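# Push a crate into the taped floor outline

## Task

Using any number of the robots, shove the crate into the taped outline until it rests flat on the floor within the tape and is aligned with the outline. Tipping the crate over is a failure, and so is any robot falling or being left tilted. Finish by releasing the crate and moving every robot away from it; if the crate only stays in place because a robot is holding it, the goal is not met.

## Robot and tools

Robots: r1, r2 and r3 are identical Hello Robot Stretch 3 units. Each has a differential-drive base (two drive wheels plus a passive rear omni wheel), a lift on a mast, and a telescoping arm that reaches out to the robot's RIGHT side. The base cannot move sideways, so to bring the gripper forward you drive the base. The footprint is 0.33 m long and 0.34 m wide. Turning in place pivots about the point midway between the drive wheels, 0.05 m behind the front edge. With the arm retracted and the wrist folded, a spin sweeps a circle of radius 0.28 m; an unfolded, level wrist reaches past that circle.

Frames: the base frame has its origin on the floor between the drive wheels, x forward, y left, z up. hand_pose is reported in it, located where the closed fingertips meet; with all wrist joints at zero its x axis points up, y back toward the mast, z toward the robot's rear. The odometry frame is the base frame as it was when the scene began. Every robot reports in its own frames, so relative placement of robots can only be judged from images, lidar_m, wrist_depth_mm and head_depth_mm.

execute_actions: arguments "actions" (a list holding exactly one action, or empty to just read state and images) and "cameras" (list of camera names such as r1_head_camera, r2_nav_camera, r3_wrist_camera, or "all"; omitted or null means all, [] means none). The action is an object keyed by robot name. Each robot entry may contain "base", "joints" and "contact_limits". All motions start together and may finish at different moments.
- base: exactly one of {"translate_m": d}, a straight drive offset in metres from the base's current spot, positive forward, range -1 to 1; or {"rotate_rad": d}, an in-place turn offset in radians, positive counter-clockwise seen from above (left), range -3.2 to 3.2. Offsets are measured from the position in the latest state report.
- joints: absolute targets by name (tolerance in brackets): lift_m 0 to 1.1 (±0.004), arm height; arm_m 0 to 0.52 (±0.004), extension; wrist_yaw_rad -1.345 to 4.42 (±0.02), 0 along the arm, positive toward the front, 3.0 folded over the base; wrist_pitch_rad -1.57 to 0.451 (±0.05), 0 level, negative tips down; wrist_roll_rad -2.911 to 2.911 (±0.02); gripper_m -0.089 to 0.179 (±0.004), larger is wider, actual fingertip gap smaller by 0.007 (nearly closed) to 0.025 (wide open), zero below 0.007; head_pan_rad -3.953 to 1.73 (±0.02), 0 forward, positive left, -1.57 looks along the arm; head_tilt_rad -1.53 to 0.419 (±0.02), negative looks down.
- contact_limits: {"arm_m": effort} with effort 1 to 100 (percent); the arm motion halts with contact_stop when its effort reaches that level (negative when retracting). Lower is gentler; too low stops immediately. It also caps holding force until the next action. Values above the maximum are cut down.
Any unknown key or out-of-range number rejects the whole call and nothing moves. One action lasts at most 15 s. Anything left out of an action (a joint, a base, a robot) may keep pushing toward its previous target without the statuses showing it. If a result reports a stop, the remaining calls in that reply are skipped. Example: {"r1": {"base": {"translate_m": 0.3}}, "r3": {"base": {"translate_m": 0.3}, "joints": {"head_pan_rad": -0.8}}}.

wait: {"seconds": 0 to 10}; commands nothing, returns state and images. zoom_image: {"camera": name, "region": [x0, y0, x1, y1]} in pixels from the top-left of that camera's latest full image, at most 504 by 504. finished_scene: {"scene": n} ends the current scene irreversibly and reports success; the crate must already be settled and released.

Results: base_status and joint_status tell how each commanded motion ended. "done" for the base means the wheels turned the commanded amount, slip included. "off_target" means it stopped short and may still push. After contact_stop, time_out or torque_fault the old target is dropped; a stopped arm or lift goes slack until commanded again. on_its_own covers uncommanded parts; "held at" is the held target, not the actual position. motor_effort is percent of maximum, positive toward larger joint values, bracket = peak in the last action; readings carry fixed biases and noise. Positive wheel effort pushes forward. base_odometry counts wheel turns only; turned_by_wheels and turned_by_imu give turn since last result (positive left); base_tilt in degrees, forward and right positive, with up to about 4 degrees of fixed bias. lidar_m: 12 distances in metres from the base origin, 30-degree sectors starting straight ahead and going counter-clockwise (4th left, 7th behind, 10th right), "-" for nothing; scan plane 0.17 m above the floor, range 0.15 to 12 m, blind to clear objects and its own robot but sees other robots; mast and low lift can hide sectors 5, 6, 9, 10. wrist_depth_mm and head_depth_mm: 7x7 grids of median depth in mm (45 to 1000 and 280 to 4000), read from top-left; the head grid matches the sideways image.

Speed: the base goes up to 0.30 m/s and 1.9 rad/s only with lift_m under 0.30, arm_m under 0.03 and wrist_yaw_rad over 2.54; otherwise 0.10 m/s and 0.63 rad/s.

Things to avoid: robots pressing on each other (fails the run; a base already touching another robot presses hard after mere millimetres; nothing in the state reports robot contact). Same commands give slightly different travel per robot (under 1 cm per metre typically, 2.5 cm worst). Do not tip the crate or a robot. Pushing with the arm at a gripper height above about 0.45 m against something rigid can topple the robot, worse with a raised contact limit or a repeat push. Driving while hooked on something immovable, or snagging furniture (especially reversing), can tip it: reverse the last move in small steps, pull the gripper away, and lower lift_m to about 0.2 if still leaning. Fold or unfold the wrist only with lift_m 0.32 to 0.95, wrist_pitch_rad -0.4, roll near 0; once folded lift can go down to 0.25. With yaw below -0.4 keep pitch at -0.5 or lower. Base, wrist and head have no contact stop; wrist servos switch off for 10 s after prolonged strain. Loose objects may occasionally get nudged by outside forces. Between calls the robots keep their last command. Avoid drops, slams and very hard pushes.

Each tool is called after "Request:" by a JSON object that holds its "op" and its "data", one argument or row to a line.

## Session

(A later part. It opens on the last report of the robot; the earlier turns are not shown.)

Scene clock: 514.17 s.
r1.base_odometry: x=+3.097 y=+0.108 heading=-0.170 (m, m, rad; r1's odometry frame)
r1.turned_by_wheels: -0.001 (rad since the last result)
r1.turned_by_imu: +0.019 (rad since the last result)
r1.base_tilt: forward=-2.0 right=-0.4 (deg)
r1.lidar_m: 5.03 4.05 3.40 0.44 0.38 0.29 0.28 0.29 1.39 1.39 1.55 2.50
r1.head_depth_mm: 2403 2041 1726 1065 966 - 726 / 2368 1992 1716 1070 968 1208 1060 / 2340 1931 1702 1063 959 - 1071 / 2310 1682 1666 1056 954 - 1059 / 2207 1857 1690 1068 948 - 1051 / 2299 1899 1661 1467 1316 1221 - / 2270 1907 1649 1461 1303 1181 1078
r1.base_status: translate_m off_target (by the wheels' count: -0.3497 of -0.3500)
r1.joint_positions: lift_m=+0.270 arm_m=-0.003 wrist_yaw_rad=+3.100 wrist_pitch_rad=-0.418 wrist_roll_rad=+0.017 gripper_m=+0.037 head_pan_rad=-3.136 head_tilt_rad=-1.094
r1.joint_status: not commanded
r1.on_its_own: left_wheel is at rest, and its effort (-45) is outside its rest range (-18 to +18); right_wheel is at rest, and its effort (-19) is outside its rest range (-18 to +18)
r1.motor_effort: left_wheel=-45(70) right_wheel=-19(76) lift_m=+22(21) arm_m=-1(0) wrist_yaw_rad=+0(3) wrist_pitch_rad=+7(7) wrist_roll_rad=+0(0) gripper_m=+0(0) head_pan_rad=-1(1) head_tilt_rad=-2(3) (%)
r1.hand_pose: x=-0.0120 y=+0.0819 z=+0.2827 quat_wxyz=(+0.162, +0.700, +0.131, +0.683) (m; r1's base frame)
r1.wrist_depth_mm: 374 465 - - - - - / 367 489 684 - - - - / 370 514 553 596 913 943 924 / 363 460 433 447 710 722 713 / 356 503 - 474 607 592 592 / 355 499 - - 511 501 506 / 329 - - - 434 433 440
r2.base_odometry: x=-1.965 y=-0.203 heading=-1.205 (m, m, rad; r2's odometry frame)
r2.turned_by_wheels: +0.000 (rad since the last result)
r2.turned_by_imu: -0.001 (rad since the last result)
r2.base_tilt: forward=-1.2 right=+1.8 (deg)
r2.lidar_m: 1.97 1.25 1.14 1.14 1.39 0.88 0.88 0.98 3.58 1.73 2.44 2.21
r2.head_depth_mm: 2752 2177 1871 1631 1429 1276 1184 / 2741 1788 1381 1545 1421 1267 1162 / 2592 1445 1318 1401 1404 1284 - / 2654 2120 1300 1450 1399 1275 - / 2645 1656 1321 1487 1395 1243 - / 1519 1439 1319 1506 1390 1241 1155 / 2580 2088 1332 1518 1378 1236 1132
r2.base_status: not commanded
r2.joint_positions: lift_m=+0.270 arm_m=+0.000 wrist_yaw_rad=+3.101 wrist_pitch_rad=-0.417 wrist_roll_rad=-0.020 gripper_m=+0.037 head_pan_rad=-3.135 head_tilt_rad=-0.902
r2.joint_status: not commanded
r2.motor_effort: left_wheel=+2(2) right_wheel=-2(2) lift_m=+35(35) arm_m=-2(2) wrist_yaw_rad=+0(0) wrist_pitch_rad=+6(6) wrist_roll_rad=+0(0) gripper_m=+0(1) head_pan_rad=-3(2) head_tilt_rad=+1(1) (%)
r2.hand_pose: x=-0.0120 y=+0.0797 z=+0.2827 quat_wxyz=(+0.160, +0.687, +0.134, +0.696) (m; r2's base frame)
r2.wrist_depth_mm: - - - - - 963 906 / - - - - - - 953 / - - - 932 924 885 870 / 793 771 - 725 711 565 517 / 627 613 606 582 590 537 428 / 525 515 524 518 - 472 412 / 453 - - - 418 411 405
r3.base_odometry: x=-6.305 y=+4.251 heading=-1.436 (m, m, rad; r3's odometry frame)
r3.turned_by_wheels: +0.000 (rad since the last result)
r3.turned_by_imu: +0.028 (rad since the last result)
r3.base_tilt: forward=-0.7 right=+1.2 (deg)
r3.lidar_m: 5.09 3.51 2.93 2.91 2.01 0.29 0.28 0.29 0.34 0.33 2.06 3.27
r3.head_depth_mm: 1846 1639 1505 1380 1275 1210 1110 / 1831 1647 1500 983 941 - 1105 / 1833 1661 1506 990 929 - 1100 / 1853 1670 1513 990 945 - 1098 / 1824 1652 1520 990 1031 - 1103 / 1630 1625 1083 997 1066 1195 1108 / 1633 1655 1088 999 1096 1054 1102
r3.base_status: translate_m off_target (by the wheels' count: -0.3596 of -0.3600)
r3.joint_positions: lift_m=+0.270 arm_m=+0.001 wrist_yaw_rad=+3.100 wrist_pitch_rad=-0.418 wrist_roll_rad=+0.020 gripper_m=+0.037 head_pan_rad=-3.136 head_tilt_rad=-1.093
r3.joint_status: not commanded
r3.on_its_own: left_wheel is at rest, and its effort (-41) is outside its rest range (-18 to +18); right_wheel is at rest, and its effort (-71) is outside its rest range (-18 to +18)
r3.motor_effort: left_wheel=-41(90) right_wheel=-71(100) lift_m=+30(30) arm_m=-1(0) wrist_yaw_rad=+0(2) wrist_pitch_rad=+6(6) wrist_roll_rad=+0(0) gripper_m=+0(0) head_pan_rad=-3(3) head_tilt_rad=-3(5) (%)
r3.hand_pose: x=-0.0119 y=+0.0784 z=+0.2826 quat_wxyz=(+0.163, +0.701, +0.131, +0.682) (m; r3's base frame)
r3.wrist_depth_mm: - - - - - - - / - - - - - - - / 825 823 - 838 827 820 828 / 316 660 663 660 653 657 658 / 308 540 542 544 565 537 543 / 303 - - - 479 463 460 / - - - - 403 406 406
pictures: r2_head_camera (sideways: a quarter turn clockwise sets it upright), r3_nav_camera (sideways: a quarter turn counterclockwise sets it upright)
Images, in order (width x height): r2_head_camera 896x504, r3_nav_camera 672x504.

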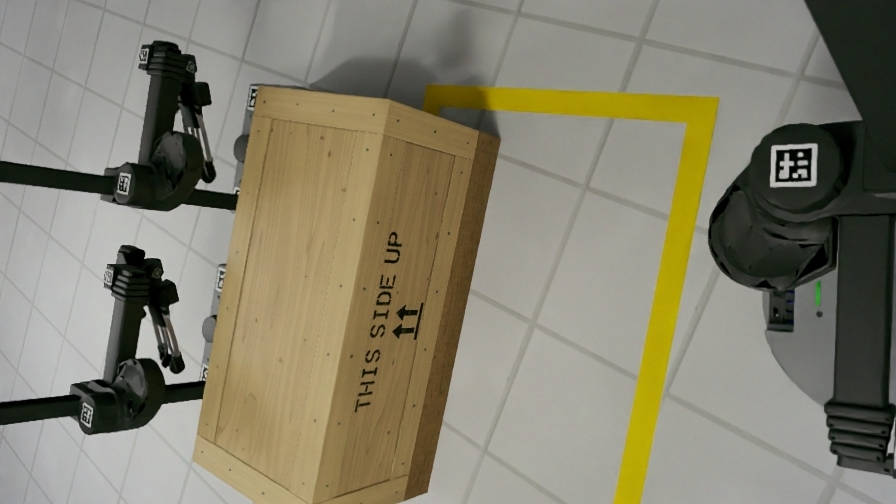

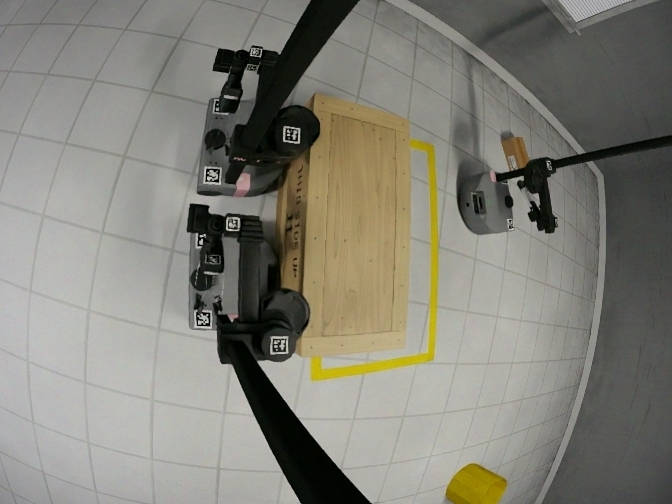

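Request:
{"op": "execute_actions", "data": {
  "actions": [
    {"r1":{"base":{"translate_m":-0.35}},"r3":{"base":{"translate_m":-0.36}}}
  ],
  "cameras": ["r2_head_camera","r2_nav_camera","r3_nav_camera"]
}}

Request:
{"op": "execute_actions", "data": {
  "actions": [
    {"r1":{"base":{"translate_m":0.5}},"r3":{"base":{"translate_m":0.5}}}
  ],
  "cameras": ["r1_head_camera","r3_head_camera","r3_nav_camera"]
}}

Scene clock: 519.97 s.
r1.base_odometry: x=+2.752 y=+0.167 heading=-0.171 (m, m, rad; r1's odometry frame)
r1.turned_by_wheels: -0.001 (rad since the last result)
r1.turned_by_imu: +0.000 (rad since the last result)
r1.base_tilt: forward=-1.9 right=-0.6 (deg)
r1.lidar_m: 5.38 4.16 3.45 0.44 0.39 0.29 0.28 0.29 1.32 1.32 1.47 2.37
r1.head_depth_mm: 2392 2017 1728 1067 969 - 764 / 2362 1976 1718 1072 964 1210 1073 / 2336 1840 1606 1063 965 - 1072 / 2322 1211 1496 1048 954 - 1063 / 2182 1792 1619 1049 949 - 1058 / 2275 1804 1670 1468 1313 1222 - / 2267 1916 1654 1457 1307 1186 1077
r1.base_status: translate_m off_target (by the wheels' count: -0.3497 of -0.3500)
r1.joint_positions: lift_m=+0.270 arm_m=-0.003 wrist_yaw_rad=+3.100 wrist_pitch_rad=-0.418 wrist_roll_rad=+0.017 gripper_m=+0.037 head_pan_rad=-3.136 head_tilt_rad=-1.094
r1.joint_status: not commanded
r1.on_its_own: left_wheel is at rest, and its effort (-44) is outside its rest range (-18 to +18)
r1.motor_effort: left_wheel=-44(60) right_wheel=-17(64) lift_m=+21(21) arm_m=+0(1) wrist_yaw_rad=+1(0) wrist_pitch_rad=+7(7) wrist_roll_rad=+0(0) gripper_m=+0(0) head_pan_rad=-1(1) head_tilt_rad=-3(3) (%)
r1.hand_pose: x=-0.0120 y=+0.0819 z=+0.2827 quat_wxyz=(+0.162, +0.700, +0.131, +0.683) (m; r1's base frame)
r1.wrist_depth_mm: 382 473 - - - - - / 380 492 662 - - - - / 376 530 564 621 918 923 941 / 374 459 437 457 711 724 714 / 364 488 - 480 619 578 584 / 359 506 - - 512 499 502 / 336 - - - 429 438 434
r2.base_odometry: x=-1.965 y=-0.203 heading=-1.205 (m, m, rad; r2's odometry frame)
r2.turned_by_wheels: +0.000 (rad since the last result)
r2.turned_by_imu: -0.001 (rad since the last result)
r2.base_tilt: forward=-1.1 right=+2.0 (deg)
r2.lidar_m: 1.97 1.25 1.13 1.14 1.39 0.53 0.53 0.59 3.58 1.73 2.44 2.21
r2.head_depth_mm: 2761 2245 1837 1625 1416 1279 1180 / 2724 2227 1529 1189 1349 1269 1160 / 2550 2098 1232 1141 1079 1278 - / 2652 2176 1573 1132 1133 1271 - / 2631 2139 1590 1123 1185 1244 - / 2602 2113 1485 1118 1242 1239 1161 / 2419 1235 1249 1110 1309 1231 1133
r2.base_status: not commanded
r2.joint_positions: lift_m=+0.270 arm_m=+0.000 wrist_yaw_rad=+3.101 wrist_pitch_rad=-0.417 wrist_roll_rad=-0.020 gripper_m=+0.037 head_pan_rad=-3.135 head_tilt_rad=-0.902
r2.joint_status: not commanded
r2.motor_effort: left_wheel=+2(2) right_wheel=-1(2) lift_m=+35(35) arm_m=-2(2) wrist_yaw_rad=+0(0) wrist_pitch_rad=+7(6) wrist_roll_rad=+0(0) gripper_m=+0(0) head_pan_rad=-3(3) head_tilt_rad=+1(1) (%)
r2.hand_pose: x=-0.0120 y=+0.0797 z=+0.2827 quat_wxyz=(+0.160, +0.687, +0.134, +0.696) (m; r2's base frame)
r2.wrist_depth_mm: - - - - - 956 911 / - - - - - - 970 / - - - 952 912 895 873 / 787 768 - 731 711 571 511 / 625 614 604 581 598 538 432 / 518 515 525 519 - 478 415 / 455 - - - 418 411 404
r3.base_odometry: x=-6.354 y=+4.607 heading=-1.436 (m, m, rad; r3's odometry frame)
r3.turned_by_wheels: +0.000 (rad since the last result)
r3.turned_by_imu: +0.008 (rad since the last result)
r3.base_tilt: forward=-0.7 right=+1.2 (deg)
r3.lidar_m: 5.43 3.60 2.99 2.98 1.74 0.29 0.28 0.29 0.34 0.33 1.99 3.19
r3.head_depth_mm: 1832 1650 1502 1382 1276 1217 1107 / 1838 1660 1505 984 939 - 1103 / 1839 1653 1508 987 931 - 1099 / 1846 1657 1527 991 945 - 1105 / 1821 1646 1509 993 1035 - 1109 / 1285 1459 1086 996 1057 1194 1104 / 1182 1442 1080 1000 1083 1059 1101
r3.base_status: translate_m off_target (by the wheels' count: -0.3596 of -0.3600)
r3.joint_positions: lift_m=+0.270 arm_m=+0.001 wrist_yaw_rad=+3.100 wrist_pitch_rad=-0.418 wrist_roll_rad=+0.020 gripper_m=+0.037 head_pan_rad=-3.136 head_tilt_rad=-1.093
r3.joint_status: not commanded
r3.on_its_own: left_wheel is at rest, and its effort (-40) is outside its rest range (-18 to +18); right_wheel is at rest, and its effort (-72) is outside its rest range (-18 to +18)
r3.motor_effort: left_wheel=-40(54) right_wheel=-72(83) lift_m=+30(30) arm_m=-1(0) wrist_yaw_rad=+0(0) wrist_pitch_rad=+6(6) wrist_roll_rad=+0(0) gripper_m=-1(1) head_pan_rad=-2(3) head_tilt_rad=-5(4) (%)
r3.hand_pose: x=-0.0119 y=+0.0784 z=+0.2826 quat_wxyz=(+0.163, +0.701, +0.131, +0.682) (m; r3's base frame)
r3.wrist_depth_mm: - - - - - - - / - - - - - - - / 823 830 - 826 819 827 832 / 316 654 655 651 655 662 653 / 308 543 542 541 565 544 543 / 302 - - - 478 465 460 / - - - - 405 403 409
pictures: r2_head_camera (sideways: a quarter turn clockwise sets it upright), r2_nav_camera (sideways: a quarter turn counterclockwise sets it upright), r3_nav_camera (sideways: a quarter turn counterclockwise sets it upright)
Images, in order (width x height): r2_head_camera 896x504, r2_nav_camera 672x504, r3_nav_camera 672x504.

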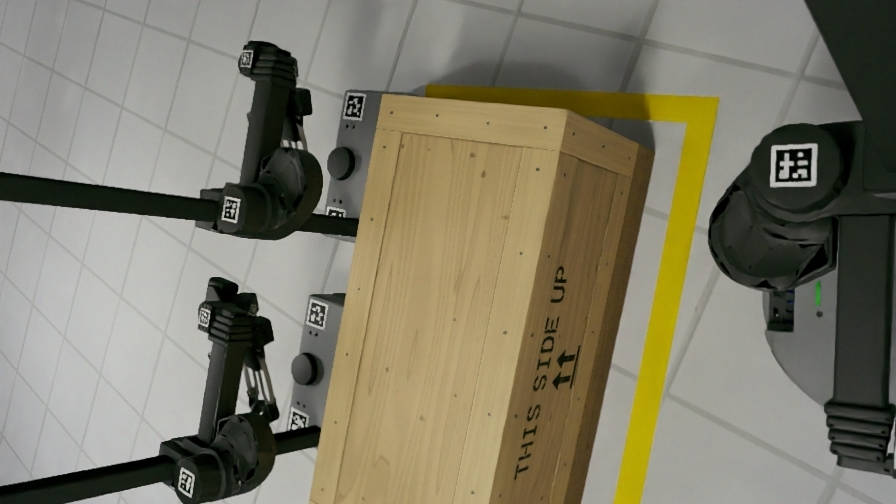

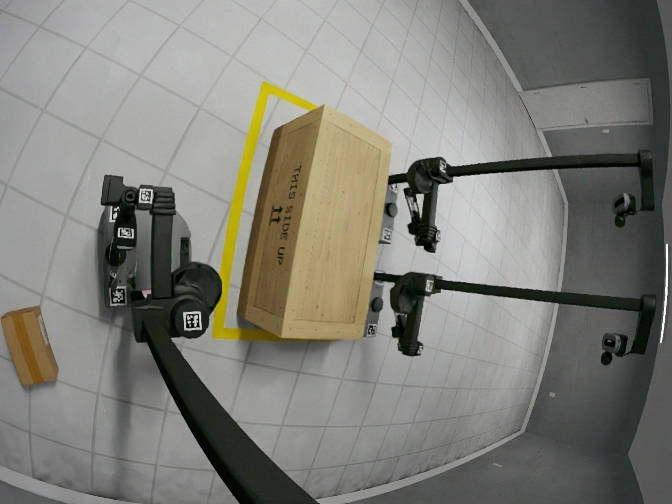

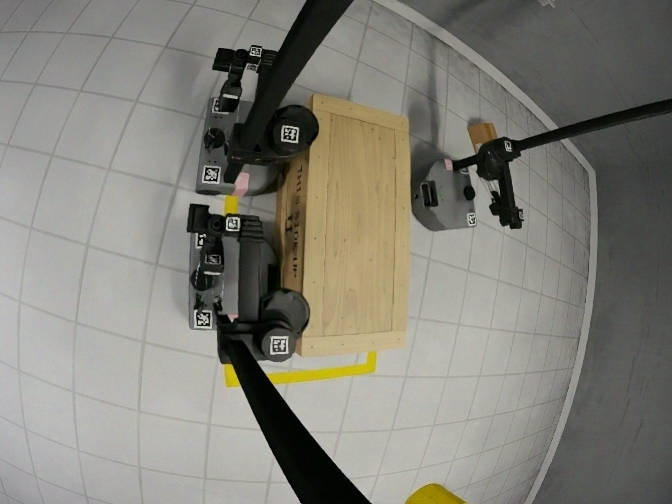

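Scene clock: 523.37 s.
r1.base_odometry: x=+3.245 y=+0.082 heading=-0.171 (m, m, rad; r1's odometry frame)
r1.turned_by_wheels: +0.000 (rad since the last result)
r1.turned_by_imu: +0.002 (rad since the last result)
r1.base_tilt: forward=-1.9 right=-0.3 (deg)
r1.lidar_m: 4.89 4.01 3.36 0.44 2.42 0.80 0.78 1.71 1.42 1.42 1.58 2.55
r1.head_depth_mm: 2389 2019 1249 1439 1354 - 748 / 2385 1982 1235 1453 1340 1243 1064 / 2242 1797 1232 1452 1343 - 1076 / 1698 1707 1211 1437 1349 - 1055 / 2124 1859 1252 1444 1316 - 1051 / 2301 1929 1670 1466 1313 1218 - / 2259 1910 1660 1453 1308 1182 1090
r1.base_status: done
r1.joint_positions: lift_m=+0.270 arm_m=-0.003 wrist_yaw_rad=+3.100 wrist_pitch_rad=-0.418 wrist_roll_rad=+0.017 gripper_m=+0.037 head_pan_rad=-3.136 head_tilt_rad=-1.094
r1.joint_status: not commanded
r1.motor_effort: left_wheel=+0(34) right_wheel=+0(12) lift_m=+22(21) arm_m=-1(1) wrist_yaw_rad=+0(0) wrist_pitch_rad=+7(7) wrist_roll_rad=+0(0) gripper_m=+0(1) head_pan_rad=-1(1) head_tilt_rad=-3(3) (%)
r1.hand_pose: x=-0.0120 y=+0.0819 z=+0.2827 quat_wxyz=(+0.162, +0.700, +0.131, +0.683) (m; r1's base frame)
r1.wrist_depth_mm: - - 595 - - - - / - - 639 - - - - / 927 903 557 644 942 923 913 / 711 571 431 458 715 703 734 / 571 554 - 469 618 581 605 / 498 514 - - 515 494 503 / 442 - - - 441 431 431
r2.base_odometry: x=-1.965 y=-0.203 heading=-1.205 (m, m, rad; r2's odometry frame)
r2.turned_by_wheels: +0.000 (rad since the last result)
r2.turned_by_imu: -0.001 (rad since the last result)
r2.base_tilt: forward=-1.2 right=+2.0 (deg)
r2.lidar_m: 1.97 1.25 1.13 1.14 1.39 0.53 0.53 0.59 3.60 1.73 2.44 2.21
r2.head_depth_mm: 2756 2182 1867 1625 1426 1272 1179 / 2747 1841 1792 1195 1349 1269 1164 / 2496 1780 1780 1138 1085 1280 - / 2660 2120 1848 1132 1134 1276 - / 2642 1833 1787 1126 1183 1246 - / 1544 2019 1803 1115 1239 1237 1160 / 2563 2114 1274 1107 1301 1228 1129
r2.base_status: not commanded
r2.joint_positions: lift_m=+0.270 arm_m=+0.000 wrist_yaw_rad=+3.101 wrist_pitch_rad=-0.417 wrist_roll_rad=-0.020 gripper_m=+0.037 head_pan_rad=-3.135 head_tilt_rad=-0.902
r2.joint_status: not commanded
r2.motor_effort: left_wheel=+3(2) right_wheel=-1(2) lift_m=+35(35) arm_m=-2(2) wrist_yaw_rad=+0(1) wrist_pitch_rad=+6(6) wrist_roll_rad=+0(0) gripper_m=+0(1) head_pan_rad=-3(2) head_tilt_rad=+2(2) (%)
r2.hand_pose: x=-0.0120 y=+0.0797 z=+0.2827 quat_wxyz=(+0.160, +0.687, +0.134, +0.696) (m; r2's base frame)
r2.wrist_depth_mm: - - - - - 958 893 / - - - - - - 970 / - - - 951 910 882 865 / 787 766 - 720 710 566 514 / 630 612 602 584 594 538 435 / 519 516 522 517 - 475 411 / 450 - - - 419 409 405
r3.base_odometry: x=-6.287 y=+4.112 heading=-1.436 (m, m, rad; r3's odometry frame)
r3.turned_by_wheels: +0.000 (rad since the last result)
r3.turned_by_imu: +0.002 (rad since the last result)
r3.base_tilt: forward=-0.7 right=+1.3 (deg)
r3.lidar_m: 4.96 3.47 2.89 2.88 3.23 0.80 0.78 0.81 1.89 0.33 2.10 3.38
r3.head_depth_mm: 1826 1650 1499 1375 1274 1212 1111 / 1822 1189 1384 1380 1292 - 1103 / 1829 1181 1288 1395 1313 - 1096 / 1842 1183 1291 1389 1297 - 1099 / 1635 1196 1306 1391 1300 - 1104 / 1628 1196 1318 1407 1291 1192 1102 / 1654 1192 1338 1405 1302 1056 1112
r3.base_status: done
r3.joint_positions: lift_m=+0.270 arm_m=+0.001 wrist_yaw_rad=+3.100 wrist_pitch_rad=-0.418 wrist_roll_rad=+0.020 gripper_m=+0.037 head_pan_rad=-3.136 head_tilt_rad=-1.093
r3.joint_status: not commanded
r3.motor_effort: left_wheel=-1(32) right_wheel=+3(58) lift_m=+30(30) arm_m=+0(0) wrist_yaw_rad=-1(0) wrist_pitch_rad=+6(6) wrist_roll_rad=+0(0) gripper_m=-1(0) head_pan_rad=-3(3) head_tilt_rad=-4(5) (%)
r3.hand_pose: x=-0.0119 y=+0.0784 z=+0.2826 quat_wxyz=(+0.163, +0.701, +0.131, +0.682) (m; r3's base frame)
r3.wrist_depth_mm: - - - - - - - / - - - - - - - / 824 824 - 824 828 825 819 / 655 656 657 656 655 657 661 / 545 543 542 540 557 546 544 / 465 - - - 476 465 464 / - - - - 405 405 407
pictures: r1_head_camera (sideways: a quarter turn clockwise sets it upright), r3_head_camera (sideways: a quarter turn clockwise sets it upright), r3_nav_camera (sideways: a quarter turn counterclockwise sets it upright)
Images, in order (width x height): r1_head_camera 896x504, r3_head_camera 896x504, r3_nav_camera 672x504.

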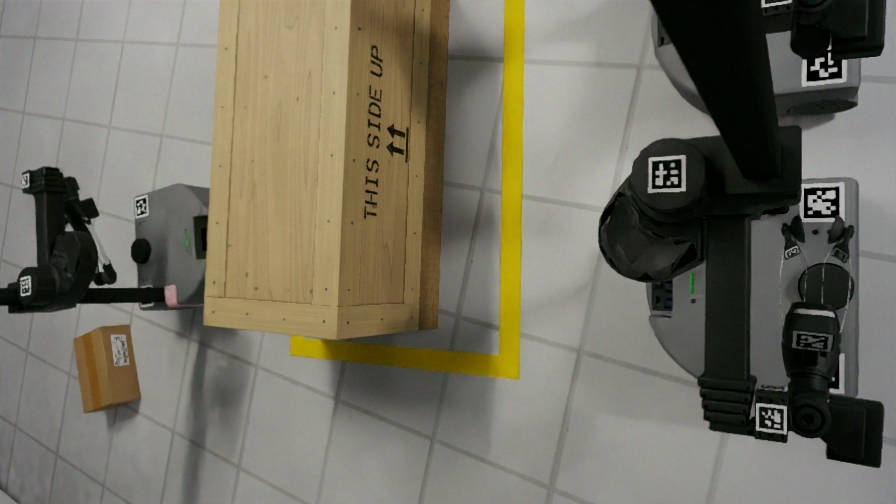

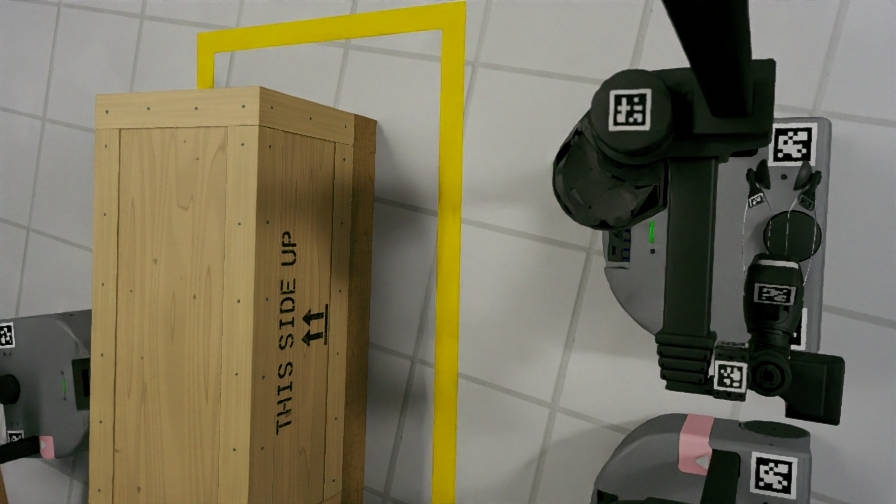

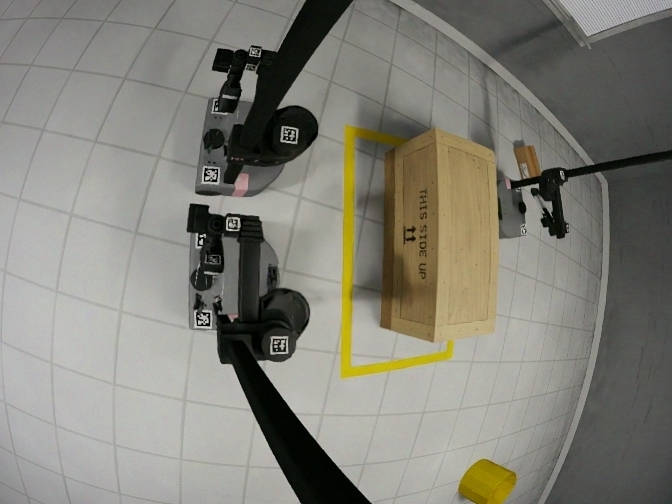

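Inside and aligned.

Request:
{"op": "finished_scene", "data": {
  "scene": 1
}}

The scene is finished: the task was done.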